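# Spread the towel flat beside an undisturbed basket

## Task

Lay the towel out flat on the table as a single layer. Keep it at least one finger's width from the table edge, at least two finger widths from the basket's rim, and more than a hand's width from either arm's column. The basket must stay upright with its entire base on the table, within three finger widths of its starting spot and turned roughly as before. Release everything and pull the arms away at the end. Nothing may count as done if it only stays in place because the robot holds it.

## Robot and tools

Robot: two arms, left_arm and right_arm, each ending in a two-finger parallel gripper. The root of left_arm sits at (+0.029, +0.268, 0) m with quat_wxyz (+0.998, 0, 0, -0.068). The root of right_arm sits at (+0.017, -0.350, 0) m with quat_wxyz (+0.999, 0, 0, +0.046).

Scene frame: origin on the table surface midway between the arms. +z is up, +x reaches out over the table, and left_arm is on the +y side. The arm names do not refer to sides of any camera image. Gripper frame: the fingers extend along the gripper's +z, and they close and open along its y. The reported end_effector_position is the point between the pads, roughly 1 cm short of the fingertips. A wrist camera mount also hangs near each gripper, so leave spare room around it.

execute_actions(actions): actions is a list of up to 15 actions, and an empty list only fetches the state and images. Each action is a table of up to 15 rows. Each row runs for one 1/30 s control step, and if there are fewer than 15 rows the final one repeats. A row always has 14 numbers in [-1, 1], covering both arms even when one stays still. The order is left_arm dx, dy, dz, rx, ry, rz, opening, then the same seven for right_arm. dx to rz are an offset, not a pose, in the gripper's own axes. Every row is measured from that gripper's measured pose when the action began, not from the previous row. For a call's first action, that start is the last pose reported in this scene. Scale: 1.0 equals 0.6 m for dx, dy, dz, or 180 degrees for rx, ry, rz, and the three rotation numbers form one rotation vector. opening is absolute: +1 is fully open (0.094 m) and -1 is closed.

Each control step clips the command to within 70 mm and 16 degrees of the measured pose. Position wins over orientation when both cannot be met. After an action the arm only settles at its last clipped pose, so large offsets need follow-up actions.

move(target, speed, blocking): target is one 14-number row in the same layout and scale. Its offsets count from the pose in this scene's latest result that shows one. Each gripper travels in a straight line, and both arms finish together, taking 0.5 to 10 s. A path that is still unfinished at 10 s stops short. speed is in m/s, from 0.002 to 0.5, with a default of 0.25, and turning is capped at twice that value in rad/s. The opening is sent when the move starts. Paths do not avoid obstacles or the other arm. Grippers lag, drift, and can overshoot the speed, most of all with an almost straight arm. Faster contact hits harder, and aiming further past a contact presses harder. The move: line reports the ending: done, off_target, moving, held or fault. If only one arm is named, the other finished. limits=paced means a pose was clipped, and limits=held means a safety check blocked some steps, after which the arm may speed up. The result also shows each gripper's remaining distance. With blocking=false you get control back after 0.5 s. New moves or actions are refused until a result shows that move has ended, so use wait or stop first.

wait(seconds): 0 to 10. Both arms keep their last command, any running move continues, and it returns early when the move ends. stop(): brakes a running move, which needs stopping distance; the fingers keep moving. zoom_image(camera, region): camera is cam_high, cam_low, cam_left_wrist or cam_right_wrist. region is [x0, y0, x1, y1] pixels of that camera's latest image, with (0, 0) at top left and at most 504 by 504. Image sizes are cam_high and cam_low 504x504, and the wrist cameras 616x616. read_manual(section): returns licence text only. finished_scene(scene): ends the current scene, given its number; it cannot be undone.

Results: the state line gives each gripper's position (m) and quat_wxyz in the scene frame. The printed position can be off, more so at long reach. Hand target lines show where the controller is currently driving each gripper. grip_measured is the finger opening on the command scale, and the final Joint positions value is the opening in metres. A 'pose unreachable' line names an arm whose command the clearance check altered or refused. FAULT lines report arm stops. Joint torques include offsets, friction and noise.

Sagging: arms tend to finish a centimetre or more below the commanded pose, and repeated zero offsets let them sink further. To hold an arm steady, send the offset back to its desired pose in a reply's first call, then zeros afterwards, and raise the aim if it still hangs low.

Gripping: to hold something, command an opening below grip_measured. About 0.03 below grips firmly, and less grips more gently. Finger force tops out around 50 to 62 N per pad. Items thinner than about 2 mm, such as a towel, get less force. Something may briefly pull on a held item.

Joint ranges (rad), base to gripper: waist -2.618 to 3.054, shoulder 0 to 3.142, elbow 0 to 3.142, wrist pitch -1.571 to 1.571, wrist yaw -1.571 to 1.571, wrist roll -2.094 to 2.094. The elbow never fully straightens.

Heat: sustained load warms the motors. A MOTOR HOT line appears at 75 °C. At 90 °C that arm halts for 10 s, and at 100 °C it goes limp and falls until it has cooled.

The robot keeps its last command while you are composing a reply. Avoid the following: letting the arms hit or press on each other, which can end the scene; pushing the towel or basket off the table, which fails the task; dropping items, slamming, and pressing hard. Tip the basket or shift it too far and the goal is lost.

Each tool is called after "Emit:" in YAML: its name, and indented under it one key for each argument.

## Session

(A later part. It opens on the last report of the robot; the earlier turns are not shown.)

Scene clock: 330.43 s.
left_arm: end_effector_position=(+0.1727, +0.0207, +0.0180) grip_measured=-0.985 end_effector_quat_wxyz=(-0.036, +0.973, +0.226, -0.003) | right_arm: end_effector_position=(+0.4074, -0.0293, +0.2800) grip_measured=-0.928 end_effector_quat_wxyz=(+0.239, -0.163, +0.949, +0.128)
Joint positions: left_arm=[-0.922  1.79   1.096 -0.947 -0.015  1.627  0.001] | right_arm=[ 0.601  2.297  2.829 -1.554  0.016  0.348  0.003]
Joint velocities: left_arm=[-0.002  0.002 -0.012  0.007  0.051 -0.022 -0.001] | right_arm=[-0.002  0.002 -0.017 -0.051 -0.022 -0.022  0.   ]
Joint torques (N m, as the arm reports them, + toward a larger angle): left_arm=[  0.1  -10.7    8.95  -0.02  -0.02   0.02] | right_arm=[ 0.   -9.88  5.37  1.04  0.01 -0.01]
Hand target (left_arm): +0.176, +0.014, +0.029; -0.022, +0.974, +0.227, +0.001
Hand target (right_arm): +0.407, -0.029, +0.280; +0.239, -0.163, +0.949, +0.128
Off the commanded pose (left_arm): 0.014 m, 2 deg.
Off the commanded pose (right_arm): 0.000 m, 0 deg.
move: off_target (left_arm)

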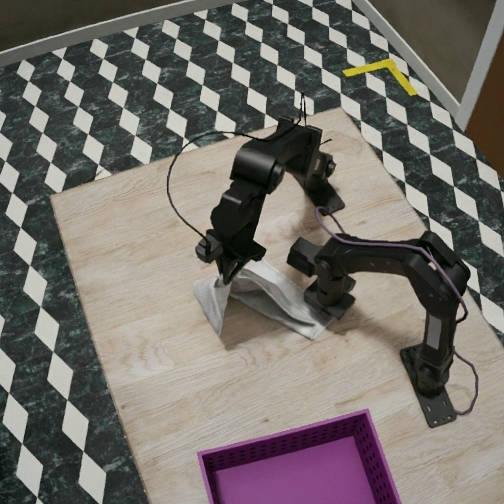

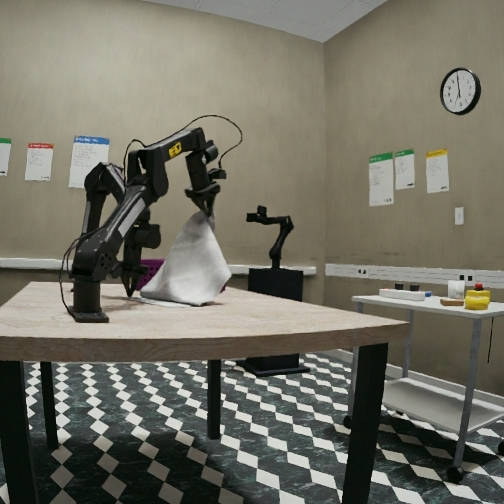

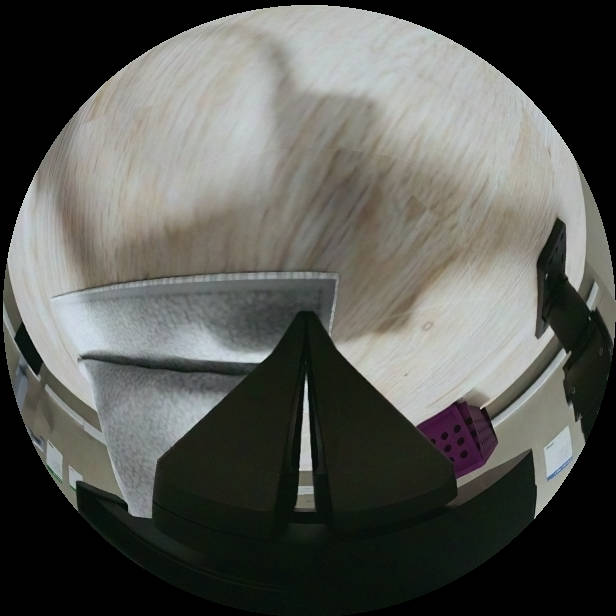

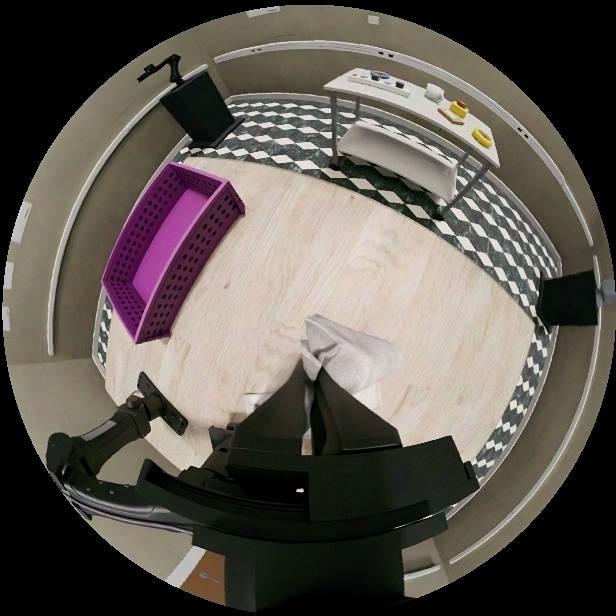

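Emit:
move:
  target: [0,0,-0.045,0,0,0,-1,0,0,0,0,0,0,-1]
  speed: 0.05

Emit:
move:
  target: [0.012,0,0.0,0,0,0,0.8,0,0,0,0,0,0,-1]
  speed: 0.03

Emit:
move:
  target: [0.0,0,0.065,0,0,0,0.8,0,0,0,0,0,0,-1]
  speed: 0.02

Scene clock: 353.90 s.
left_arm: end_effector_position=(+0.1711, +0.0236, +0.0364) grip_measured=-0.985 end_effector_quat_wxyz=(-0.044, +0.973, +0.226, -0.005) | right_arm: end_effector_position=(+0.4074, -0.0293, +0.2800) grip_measured=-0.928 end_effector_quat_wxyz=(+0.239, -0.163, +0.949, +0.128)
Joint positions: left_arm=[-0.922  1.765  1.144 -1.037 -0.015  1.627  0.001] | right_arm=[ 0.601  2.297  2.829 -1.554  0.016  0.348  0.003]
Joint velocities: left_arm=[-0.002 -0.007  0.002 -0.066  0.081  0.037  0.001] | right_arm=[ 0.002 -0.017  0.017 -0.022 -0.007 -0.051 -0.   ]
Joint torques (N m, as the arm reports them, + toward a larger angle): left_arm=[-0.01 -9.8   8.64 -0.08 -0.01  0.02] | right_arm=[-0.01 -9.88  5.37  1.04  0.01 -0.01]
Hand target (left_arm): +0.173, +0.019, +0.045; -0.036, +0.973, +0.226, -0.003
Hand target (right_arm): +0.407, -0.029, +0.280; +0.239, -0.163, +0.949, +0.128
Off the commanded pose (left_arm): 0.010 m, 1 deg.
Off the commanded pose (right_arm): 0.000 m, 0 deg.
move: done

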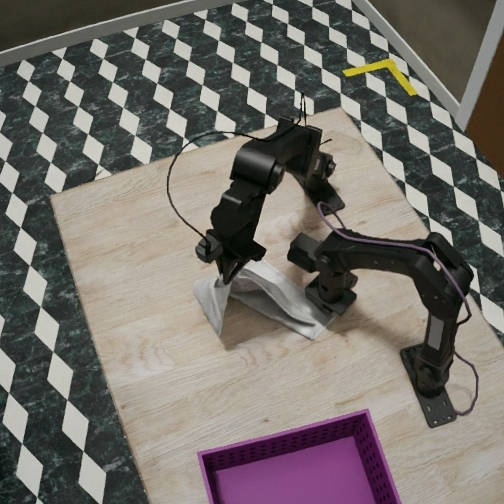

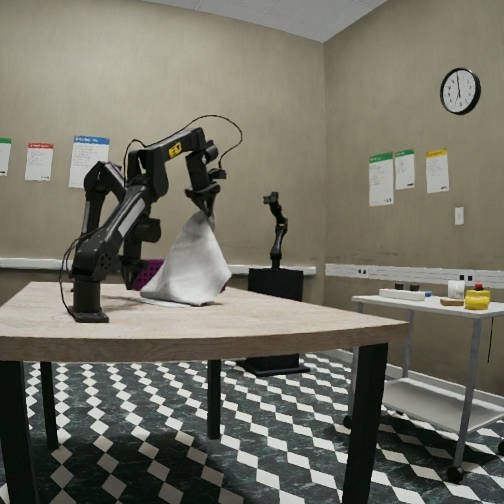

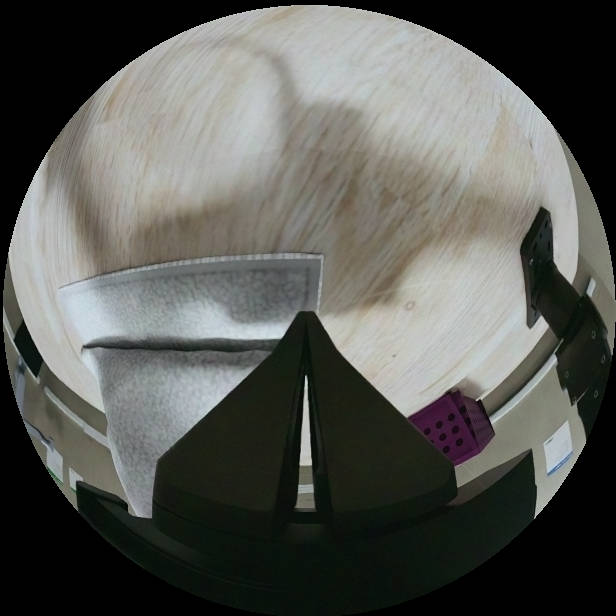

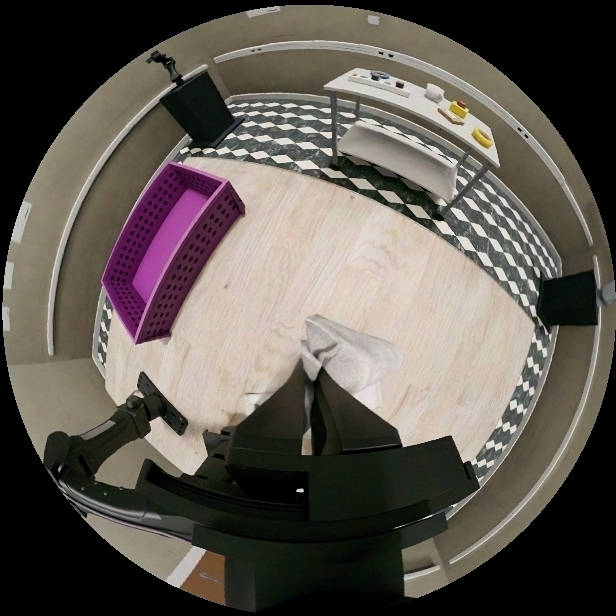

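Scene clock: 354.60 s.
left_arm: end_effector_position=(+0.1752, +0.0260, +0.0364) grip_measured=+0.798 end_effector_quat_wxyz=(-0.044, +0.973, +0.228, -0.006) | right_arm: end_effector_position=(+0.4074, -0.0293, +0.2800) grip_measured=-0.928 end_effector_quat_wxyz=(+0.239, -0.163, +0.949, +0.128)
Joint positions: left_arm=[-0.905  1.765  1.144 -1.037 -0.015  1.64   0.084] | right_arm=[ 0.601  2.297  2.829 -1.554  0.016  0.348  0.003]
Joint velocities: left_arm=[ 0.007 -0.022  0.007 -0.022 -0.022  0.022 -0.   ] | right_arm=[-0.012 -0.007 -0.027 -0.037 -0.007  0.007  0.   ]
Joint torques (N m, as the arm reports them, + toward a larger angle): left_arm=[ 0.58 -8.74  6.73  0.1  -0.02  0.13] | right_arm=[ 0.   -9.89  5.37  1.04  0.01  0.  ]
Hand target (left_arm): +0.178, +0.027, +0.036; -0.044, +0.973, +0.226, -0.005
Hand target (right_arm): +0.407, -0.029, +0.280; +0.239, -0.163, +0.949, +0.128
Off the commanded pose (left_arm): 0.002 m, 0 deg.
Off the commanded pose (right_arm): 0.000 m, 0 deg.
move: done

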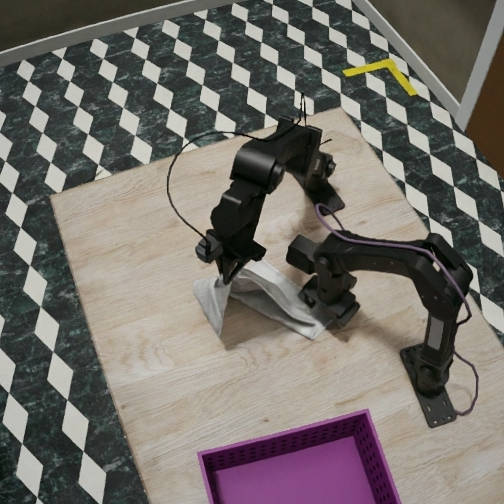

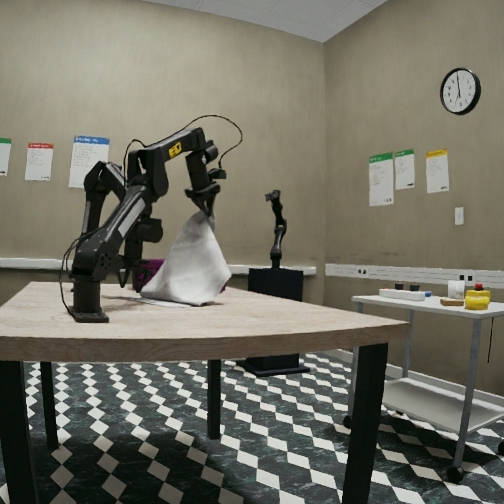

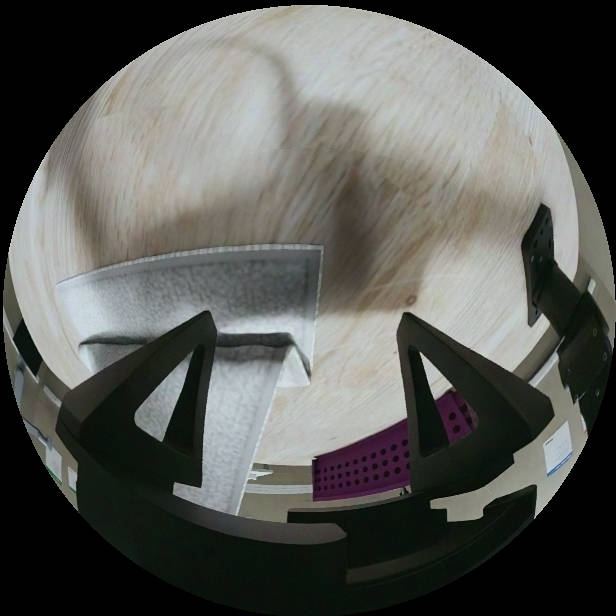

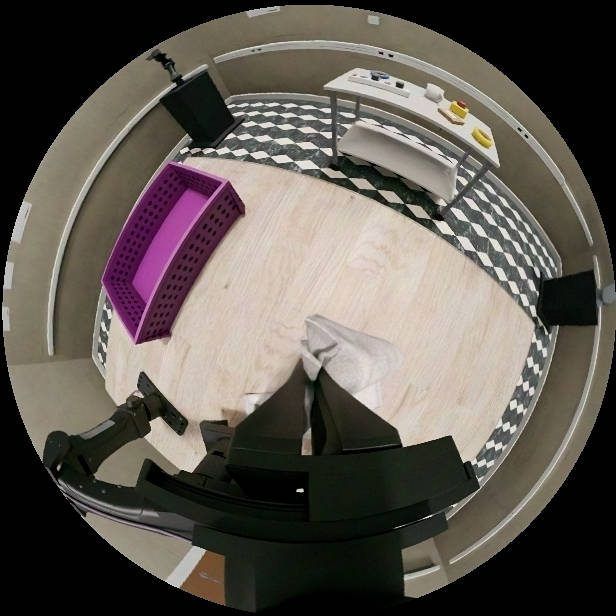

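Scene clock: 356.77 s.
left_arm: end_effector_position=(+0.1783, +0.0207, +0.0156) grip_measured=+0.798 end_effector_quat_wxyz=(-0.027, +0.973, +0.229, -0.001) | right_arm: end_effector_position=(+0.4074, -0.0293, +0.2800) grip_measured=-0.928 end_effector_quat_wxyz=(+0.239, -0.163, +0.949, +0.128)
Joint positions: left_arm=[-0.905  1.788  1.085 -0.92  -0.015  1.64   0.084] | right_arm=[ 0.601  2.297  2.829 -1.554  0.016  0.348  0.003]
Joint velocities: left_arm=[-0.012  0.007 -0.017 -0.037 -0.007 -0.007 -0.   ] | right_arm=[-0.002 -0.012  0.002 -0.022  0.007 -0.007 -0.   ]
Joint torques (N m, as the arm reports them, + toward a larger angle): left_arm=[ 0.09 -6.58  2.54  0.54 -0.01  0.03] | right_arm=[ 0.   -9.88  5.36  1.03  0.01 -0.01]
Hand target (left_arm): +0.173, +0.029, -0.001; -0.044, +0.973, +0.228, -0.006
Hand target (right_arm): +0.407, -0.029, +0.280; +0.239, -0.163, +0.949, +0.128
Off the commanded pose (left_arm): 0.020 m, 2 deg.
Off the commanded pose (right_arm): 0.000 m, 0 deg.
move: off_target (left_arm)

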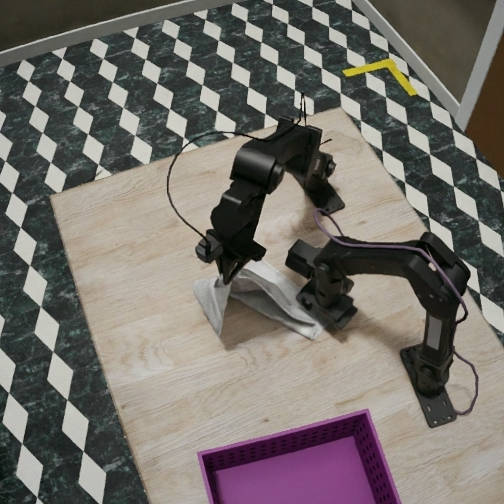

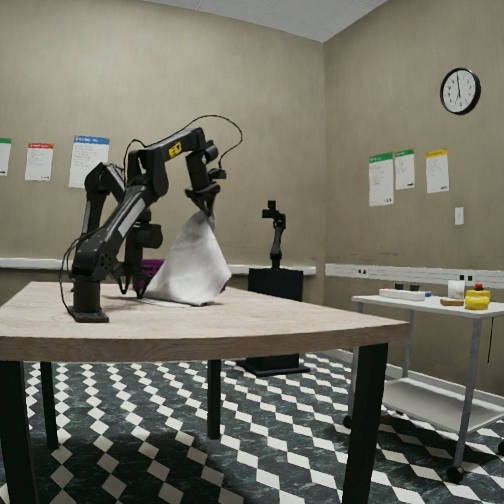

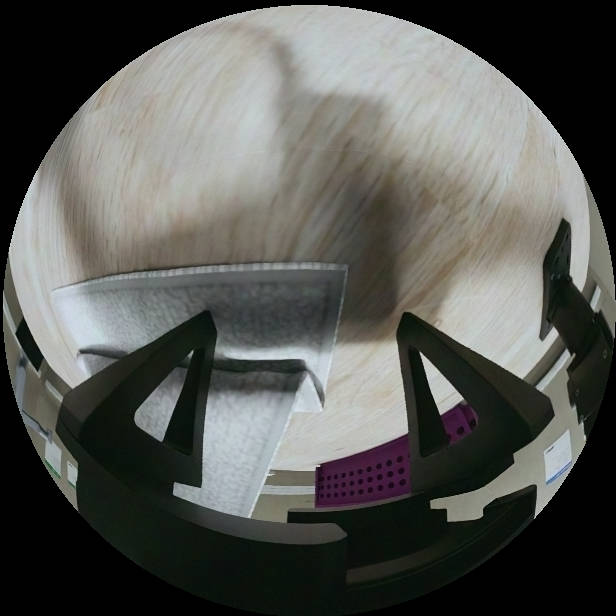

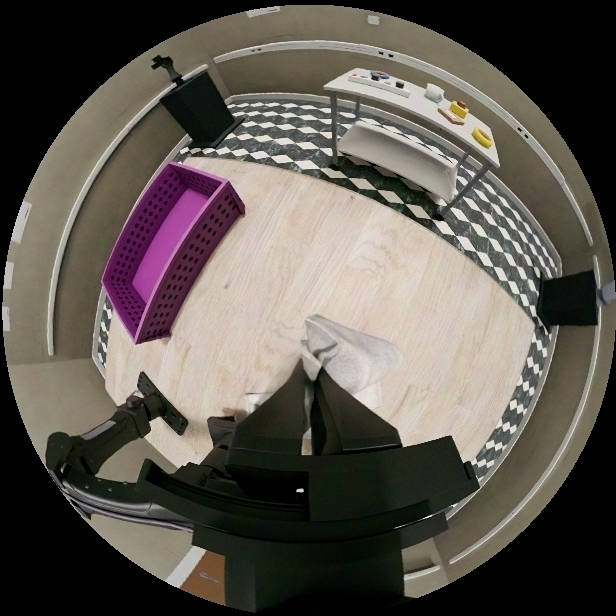

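Emit:
execute_actions:
  actions:
    - [[-0.002,-0.016,0.028,0,0,0,-1,0,0,0,0,0,0,-1]]
    - [[-0.002,-0.016,0.028,0,0,0,-1,0,0,0,0,0,0,-1]]

Scene clock: 361.73 s.
left_arm: end_effector_position=(+0.1821, +0.0143, +0.0133) grip_measured=-0.934 end_effector_quat_wxyz=(+0.012, +0.973, +0.229, +0.011) | right_arm: end_effector_position=(+0.4074, -0.0293, +0.2800) grip_measured=-0.928 end_effector_quat_wxyz=(+0.239, -0.163, +0.949, +0.128)
Joint positions: left_arm=[-0.905  1.747  1.025 -0.819 -0.015  1.64   0.003] | right_arm=[ 0.601  2.297  2.829 -1.554  0.016  0.348  0.003]
Joint velocities: left_arm=[-0.022  0.017  0.012  0.022 -0.007 -0.037 -0.   ] | right_arm=[-0.002 -0.002  0.002 -0.051 -0.022  0.022 -0.001]
Joint torques (N m, as the arm reports them, + toward a larger angle): left_arm=[-0.08 -7.1   2.12  0.73  0.    0.03] | right_arm=[ 0.   -9.87  5.37  1.04  0.01 -0.01]
Hand target (left_arm): +0.176, +0.023, -0.002; -0.001, +0.973, +0.229, +0.007
Hand target (right_arm): +0.407, -0.029, +0.280; +0.239, -0.163, +0.949, +0.128
Off the commanded pose (left_arm): 0.019 m, 1 deg.
Off the commanded pose (right_arm): 0.000 m, 0 deg.

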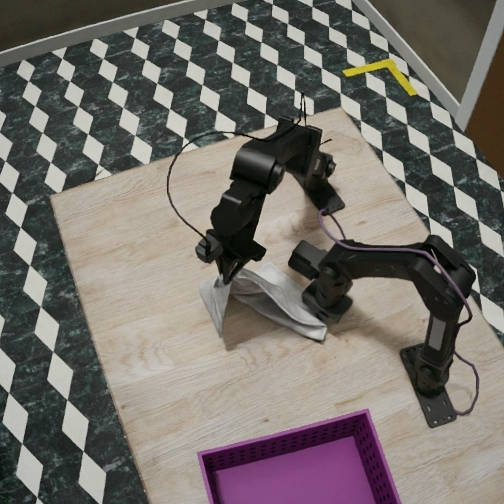

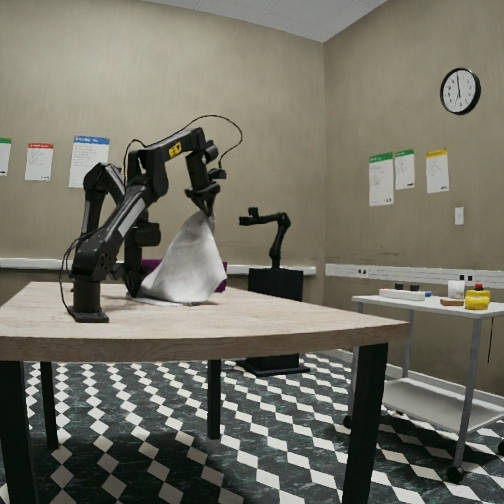

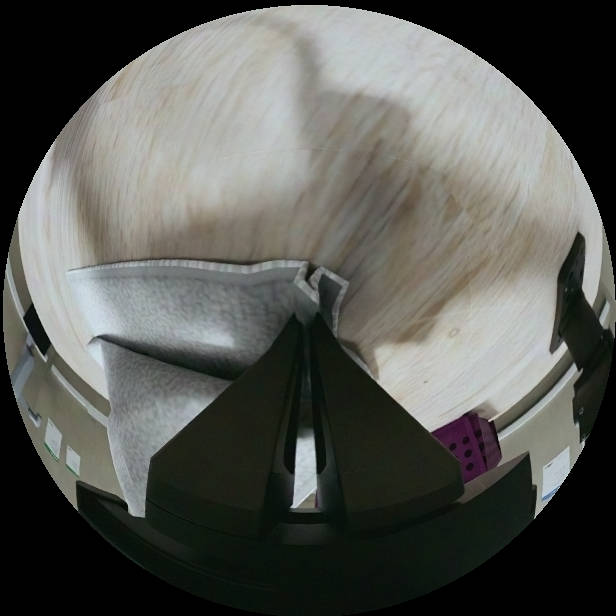

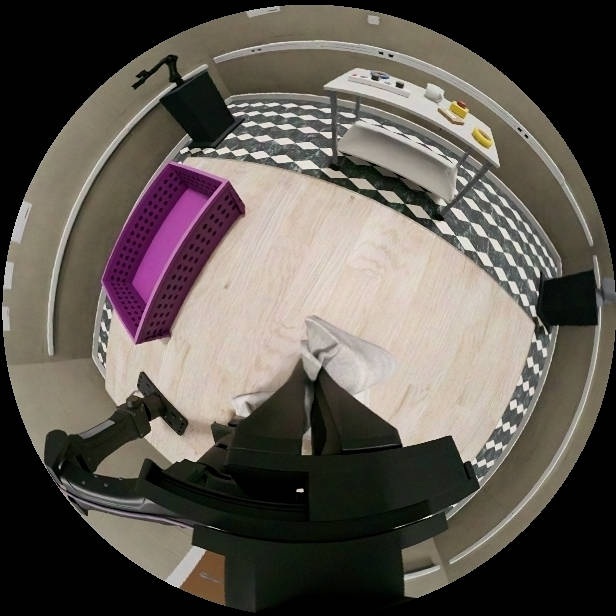

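Emit:
move:
  target: [0,0,-0.15,0,0,0,-1,0,0,-0.015,0,0,0,-1]
  speed: 0.04

Scene clock: 365.63 s.
left_arm: end_effector_position=(+0.1789, +0.0196, +0.0924) grip_measured=-0.934 end_effector_quat_wxyz=(+0.002, +0.973, +0.229, +0.008) | right_arm: end_effector_position=(+0.4074, -0.0293, +0.2800) grip_measured=-0.928 end_effector_quat_wxyz=(+0.239, -0.163, +0.949, +0.128)
Joint positions: left_arm=[-0.905  1.645  1.242 -1.158 -0.015  1.64   0.003] | right_arm=[ 0.601  2.297  2.829 -1.554  0.016  0.348  0.003]
Joint velocities: left_arm=[-0.022  0.012 -0.012  0.037 -0.081 -0.022 -0.   ] | right_arm=[ 0.007 -0.007 -0.007 -0.007 -0.051  0.037 -0.001]
Joint torques (N m, as the arm reports them, + toward a larger angle): left_arm=[-0.04 -9.29  9.59  0.07  0.01 -0.01] | right_arm=[  0.01 -11.52   4.44   1.01   0.02   0.  ]
Hand target (left_arm): +0.180, +0.017, +0.103; +0.012, +0.973, +0.229, +0.011
Hand target (right_arm): +0.404, -0.032, +0.287; +0.243, -0.163, +0.947, +0.130
Off the commanded pose (left_arm): 0.011 m, 1 deg.
Off the commanded pose (right_arm): 0.009 m, 0 deg.
joint sent to its limit (right arm) — the command would take joint 4 (wrist pitch) past its lower limit, so that joint was sent only as far as its limit.
move: off_target (left_arm)

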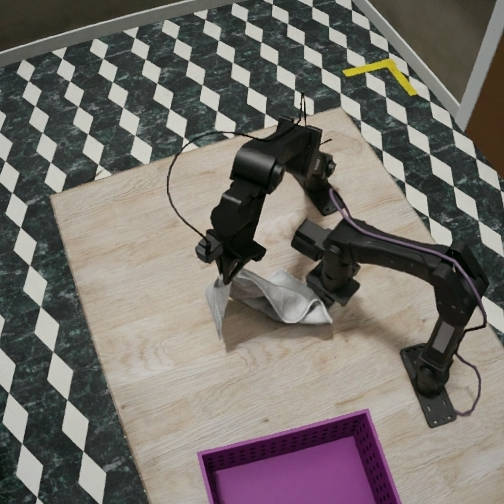

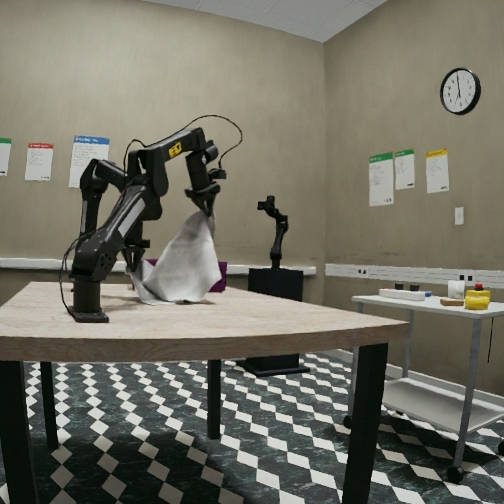

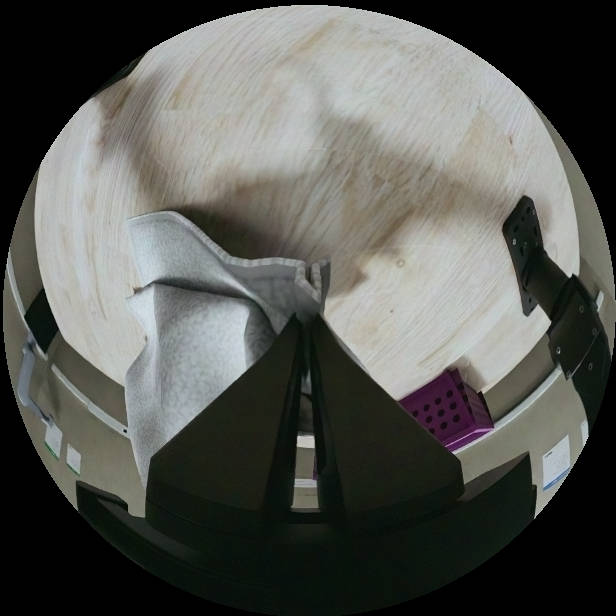

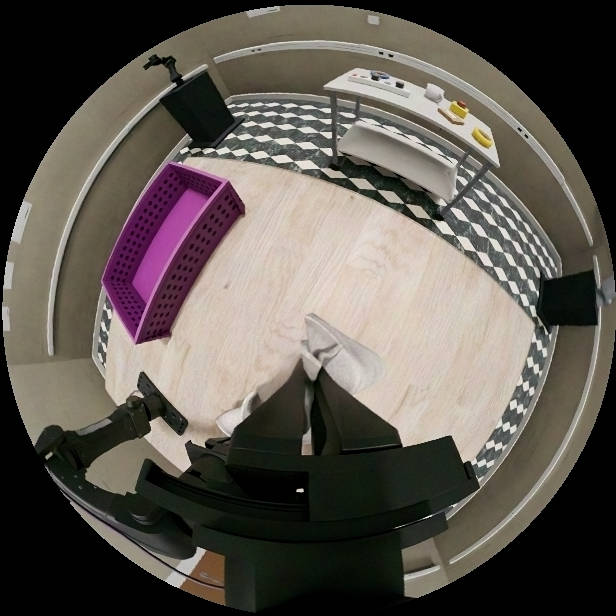

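Emit:
move:
  target: [-0.144,0.002,-0.2145,0,0,0.203,-1,0.110,-0.3345,-0.109,0.068,-0.023,0.28,-1]
  speed: 0.08

Scene clock: 439.67 s.
left_arm: end_effector_position=(+0.1039, -0.0207, +0.2092) grip_measured=-0.934 end_effector_quat_wxyz=(+0.034, +0.996, -0.078, +0.019) | right_arm: end_effector_position=(+0.4035, -0.2450, +0.2576) grip_measured=-0.928 end_effector_quat_wxyz=(+0.198, +0.278, +0.933, +0.112)
Joint positions: left_arm=[-1.193  1.642  1.704 -1.555 -0.015  1.97   0.003] | right_arm=[ 0.183  1.72   1.89  -1.282  0.023  0.848  0.003]
Joint velocities: left_arm=[-0.012  0.002  0.002 -0.066  0.051 -0.022  0.   ] | right_arm=[-0.002 -0.007  0.007 -0.022 -0.022  0.066 -0.001]
Joint torques (N m, as the arm reports them, + toward a larger angle): left_arm=[-0.57 -9.17  9.49  0.19 -0.03  0.1 ] | right_arm=[-0.78 -9.33  6.1   0.94  0.01  0.05]
Hand target (left_arm): +0.102, -0.019, +0.220; +0.044, +0.995, -0.087, +0.024
Hand target (right_arm): +0.399, -0.250, +0.270; +0.213, +0.285, +0.927, +0.120
Off the commanded pose (left_arm): 0.011 m, 4 deg.
Off the commanded pose (right_arm): 0.014 m, 2 deg.
joint sent to its limit (left arm) — the command would take joint 4 (wrist pitch) past its lower limit, so that joint was sent only as far as its limit.
move: off_target (left_arm, right_arm)

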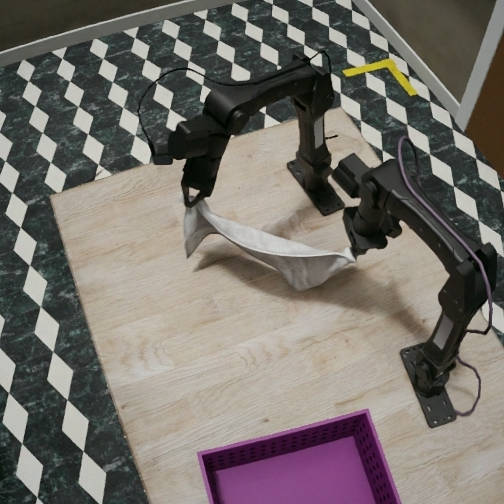

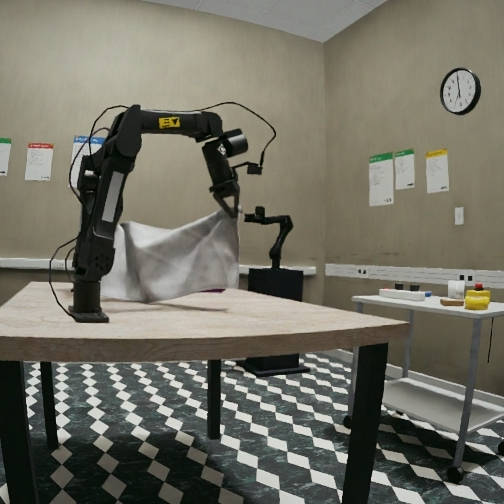

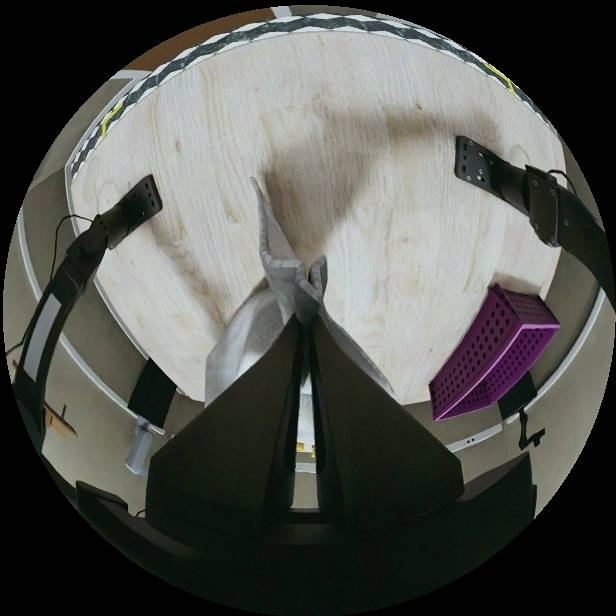

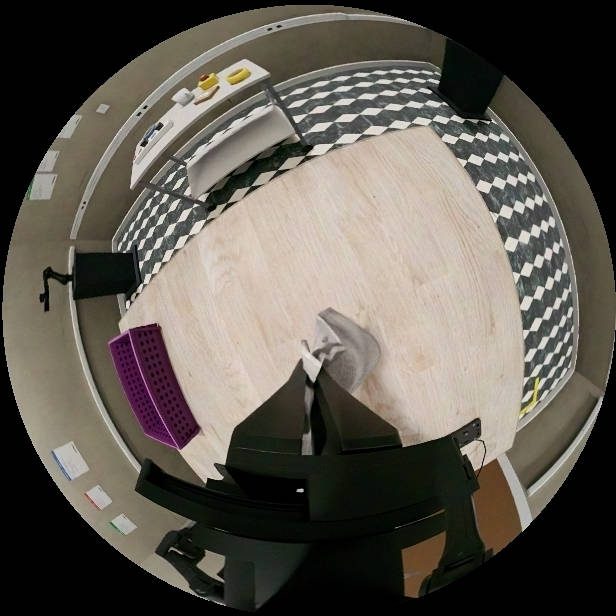

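Emit:
zoom_image:
  camera: "cam_low"
  region: [60, 170, 300, 330]

Emit:
zoom_image:
  camera: "cam_high"
  region: [130, 150, 400, 330]

Region (60, 170, 300, 330) of cam_low's 504x504 image, scaled by 2.100, with more detail than that image has.

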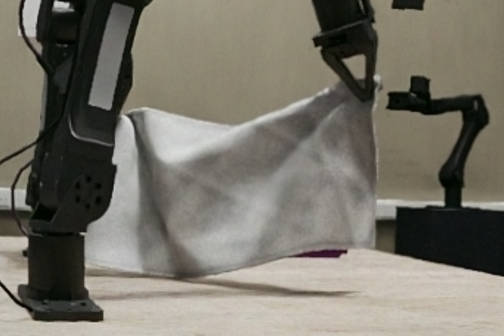

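Region (130, 150, 400, 330) of cam_high's 504x504 image, scaled by 1.867, with more detail than that image has.

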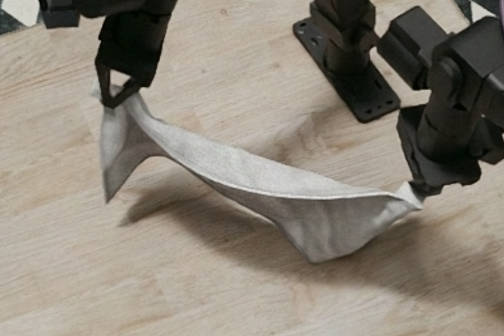

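Emit:
move:
  target: [-0.0653,0.082,-0.0825,0,0,0.055,-1,-0.030,-0.089,-0.049,0,0,0,-1]
  speed: 0.05

Scene clock: 458.70 s.
left_arm: end_effector_position=(+0.0579, -0.0588, +0.2568) grip_measured=-0.934 end_effector_quat_wxyz=(+0.119, +0.979, -0.160, +0.039) | right_arm: end_effector_position=(+0.3849, -0.2982, +0.2619) grip_measured=-0.928 end_effector_quat_wxyz=(+0.186, +0.279, +0.936, +0.103)
Joint positions: left_arm=[-1.361  1.658  1.896 -1.558 -0.021  1.972  0.003] | right_arm=[ 0.027  1.645  1.839 -1.337 -0.041  0.708  0.003]
Joint velocities: left_arm=[-0.007 -0.002  0.002 -0.007 -0.007  0.007  0.001] | right_arm=[ 0.002 -0.007 -0.012 -0.007  0.037  0.007 -0.001]
Joint torques (N m, as the arm reports them, + toward a larger angle): left_arm=[-0.43 -7.03  9.35  0.6  -0.09  0.02] | right_arm=[-0.88 -8.62  5.98  0.9  -0.02 -0.05]
Hand target (left_arm): +0.057, -0.060, +0.260; +0.117, +0.979, -0.163, +0.043
Hand target (right_arm): +0.379, -0.302, +0.272; +0.199, +0.278, +0.933, +0.110
Off the commanded pose (left_arm): 0.004 m, 10 deg.
Off the commanded pose (right_arm): 0.013 m, 2 deg.
joint sent to its limit (left arm) — the command would take joint 4 (wrist pitch) past its lower limit, so that joint was sent only as far as its limit.
move: off_target (left_arm, right_arm)

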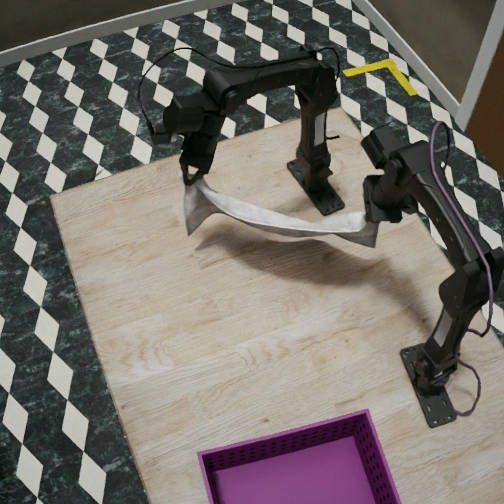

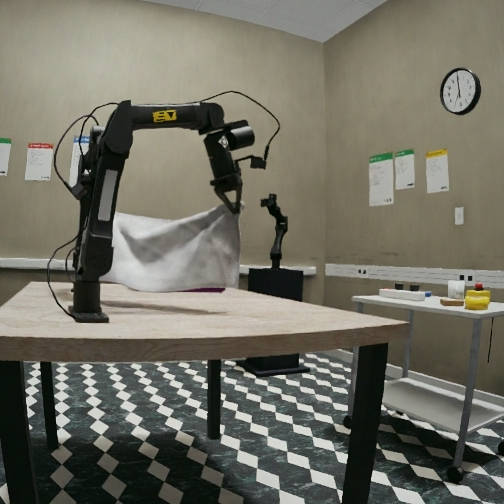

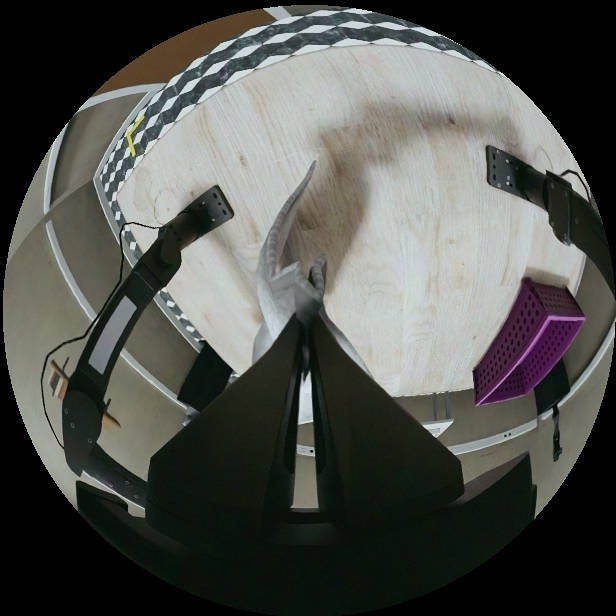

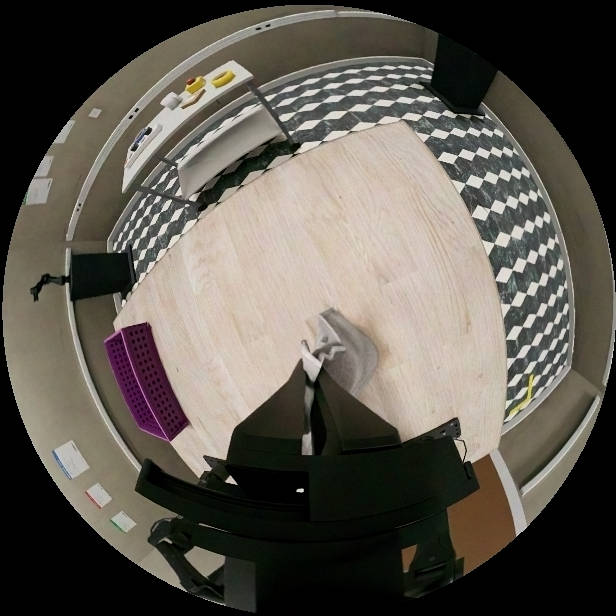

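Emit:
zoom_image:
  camera: "cam_low"
  region: [60, 170, 300, 330]

Emit:
zoom_image:
  camera: "cam_high"
  region: [130, 130, 420, 300]

Region (60, 170, 300, 330) of cam_low's 504x504 image, scaled by 2.100, with more detail than that image has.

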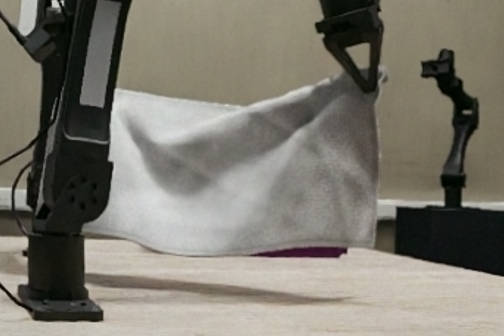

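Region (130, 130, 420, 300) of cam_high's 504x504 image, scaled by 1.738, with more detail than that image has; it fills the top 295 rows of this view, and the rest is white.

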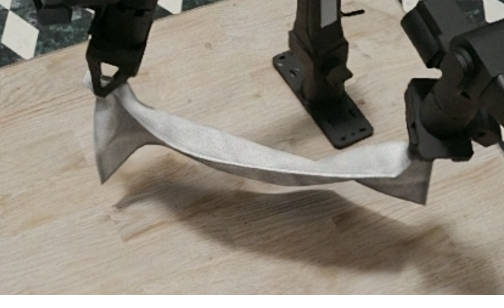

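Emit:
move:
  target: [-0.0235,-0.0073,-0.0045,0,0,0,-1,-0.0277,0.0013,-0.0053,0,0,0,-1]
  speed: 0.02

Emit:
zoom_image:
  camera: "cam_low"
  region: [60, 170, 300, 330]

Emit:
zoom_image:
  camera: "cam_high"
  region: [130, 130, 420, 300]

Scene clock: 468.83 s.
left_arm: end_effector_position=(+0.0480, -0.0572, +0.2625) grip_measured=-0.934 end_effector_quat_wxyz=(+0.130, +0.977, -0.162, +0.040) | right_arm: end_effector_position=(+0.3918, -0.3036, +0.2629) grip_measured=-0.928 end_effector_quat_wxyz=(+0.177, +0.279, +0.939, +0.100)
Joint positions: left_arm=[-1.393  1.637  1.891 -1.552 -0.025  1.945  0.003] | right_arm=[ 0.007  1.695  1.908 -1.378 -0.05   0.686  0.003]
Joint velocities: left_arm=[ 0.022 -0.007 -0.12   0.051 -0.051  0.022  0.   ] | right_arm=[ 0.007 -0.007 -0.022 -0.051 -0.007  0.007  0.   ]
Joint torques (N m, as the arm reports them, + toward a larger angle): left_arm=[-0.65 -8.98  4.31  0.71 -0.07 -0.12] | right_arm=[-0.92 -5.52  9.35  0.84 -0.08 -0.09]
Hand target (left_arm): +0.046, -0.050, +0.257; +0.119, +0.979, -0.160, +0.039
Hand target (right_arm): +0.397, -0.307, +0.270; +0.186, +0.279, +0.936, +0.103
Off the commanded pose (left_arm): 0.010 m, 1 deg.
Off the commanded pose (right_arm): 0.009 m, 1 deg.
move: done

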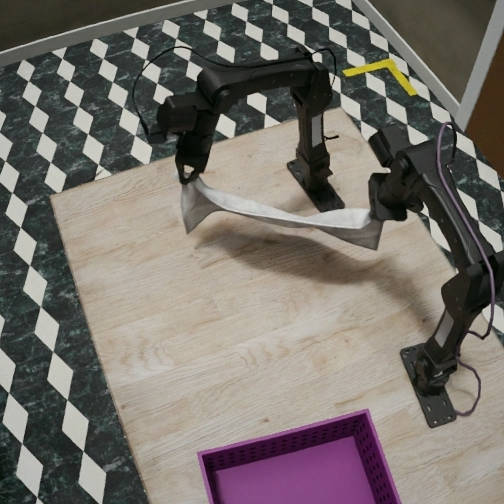

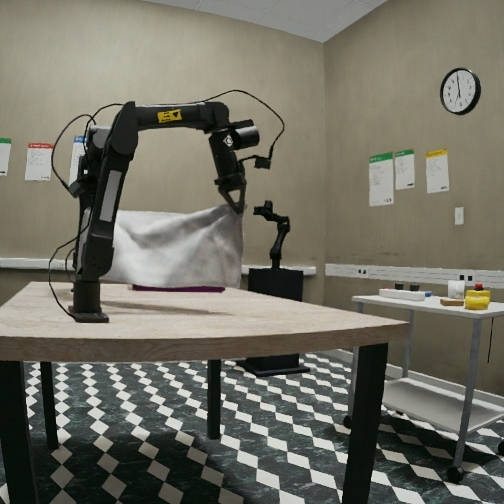

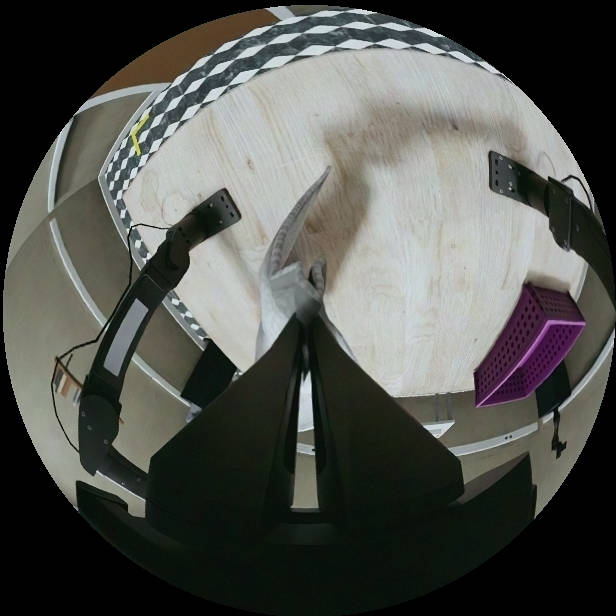

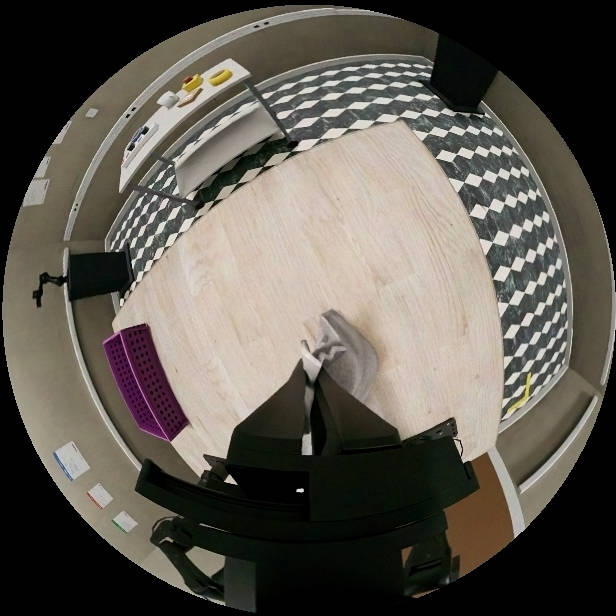

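Region (60, 170, 300, 330) of cam_low's 504x504 image, scaled by 2.100, with more detail than that image has.

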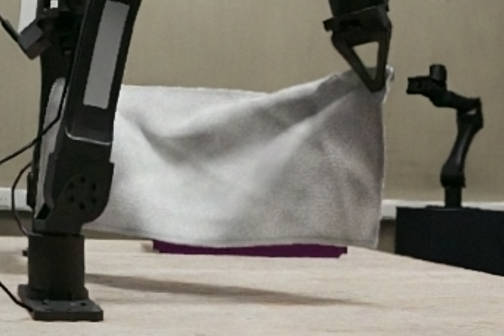

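Region (130, 130, 420, 300) of cam_high's 504x504 image, scaled by 1.738, with more detail than that image has; it fills the top 295 rows of this view, and the rest is white.

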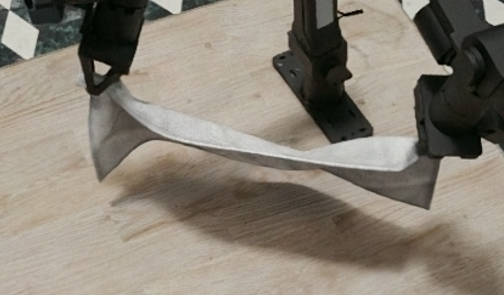

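Emit:
move:
  target: [-0.0193,0.0627,0.0133,0,0,0,-1,-0.0043,-0.060,-0.032,0,0,0,-1]
  speed: 0.04

Scene clock: 484.90 s.
left_arm: end_effector_position=(+0.0270, -0.0913, +0.2595) grip_measured=-0.934 end_effector_quat_wxyz=(+0.134, +0.976, -0.165, +0.039) | right_arm: end_effector_position=(+0.3741, -0.3336, +0.2604) grip_measured=-0.928 end_effector_quat_wxyz=(+0.162, +0.281, +0.941, +0.092)
Joint positions: left_arm=[-1.462  1.762  2.02  -1.551 -0.039  1.884  0.003] | right_arm=[-0.088  1.652  1.863 -1.415 -0.082  0.598  0.003]
Joint velocities: left_arm=[-0.002 -0.022 -0.012 -0.081 -0.037 -0.037 -0.001] | right_arm=[-0.002 -0.002  0.007 -0.051  0.022 -0.007  0.   ]
Joint torques (N m, as the arm reports them, + toward a larger angle): left_arm=[-0.59 -8.25  9.38  0.57 -0.1  -0.12] | right_arm=[-0.88 -8.36  6.09  0.81 -0.08 -0.09]
Hand target (left_arm): +0.025, -0.090, +0.263; +0.132, +0.977, -0.162, +0.040
Hand target (right_arm): +0.369, -0.336, +0.271; +0.177, +0.279, +0.939, +0.098
Off the commanded pose (left_arm): 0.004 m, 1 deg.
Off the commanded pose (right_arm): 0.012 m, 2 deg.
joint sent to its limit (left arm) — the command would take joint 4 (wrist pitch) past its lower limit, so that joint was sent only as far as its limit.
move: off_target (right_arm)

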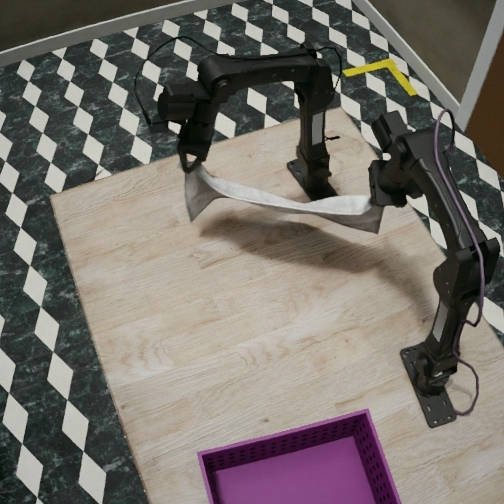

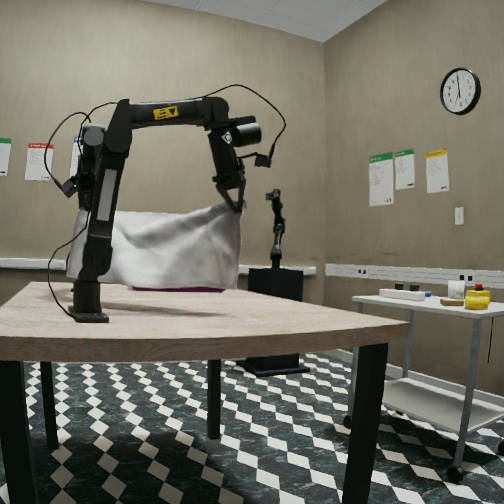

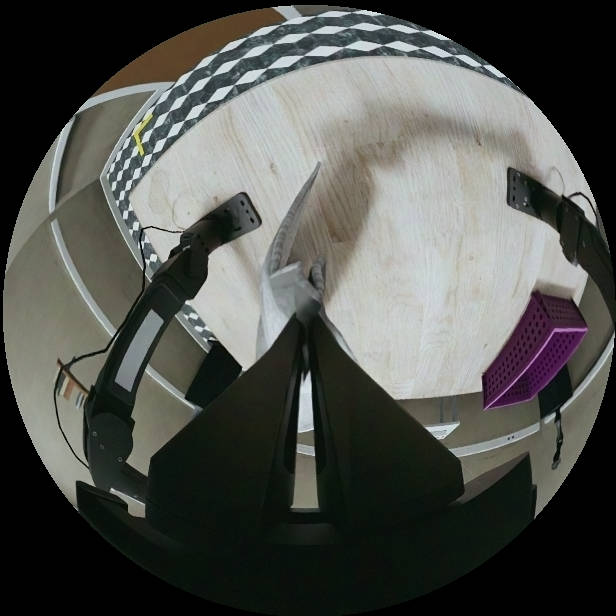

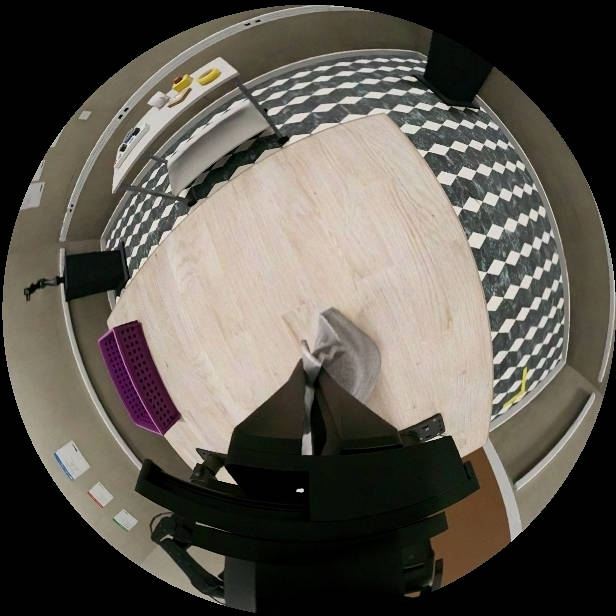

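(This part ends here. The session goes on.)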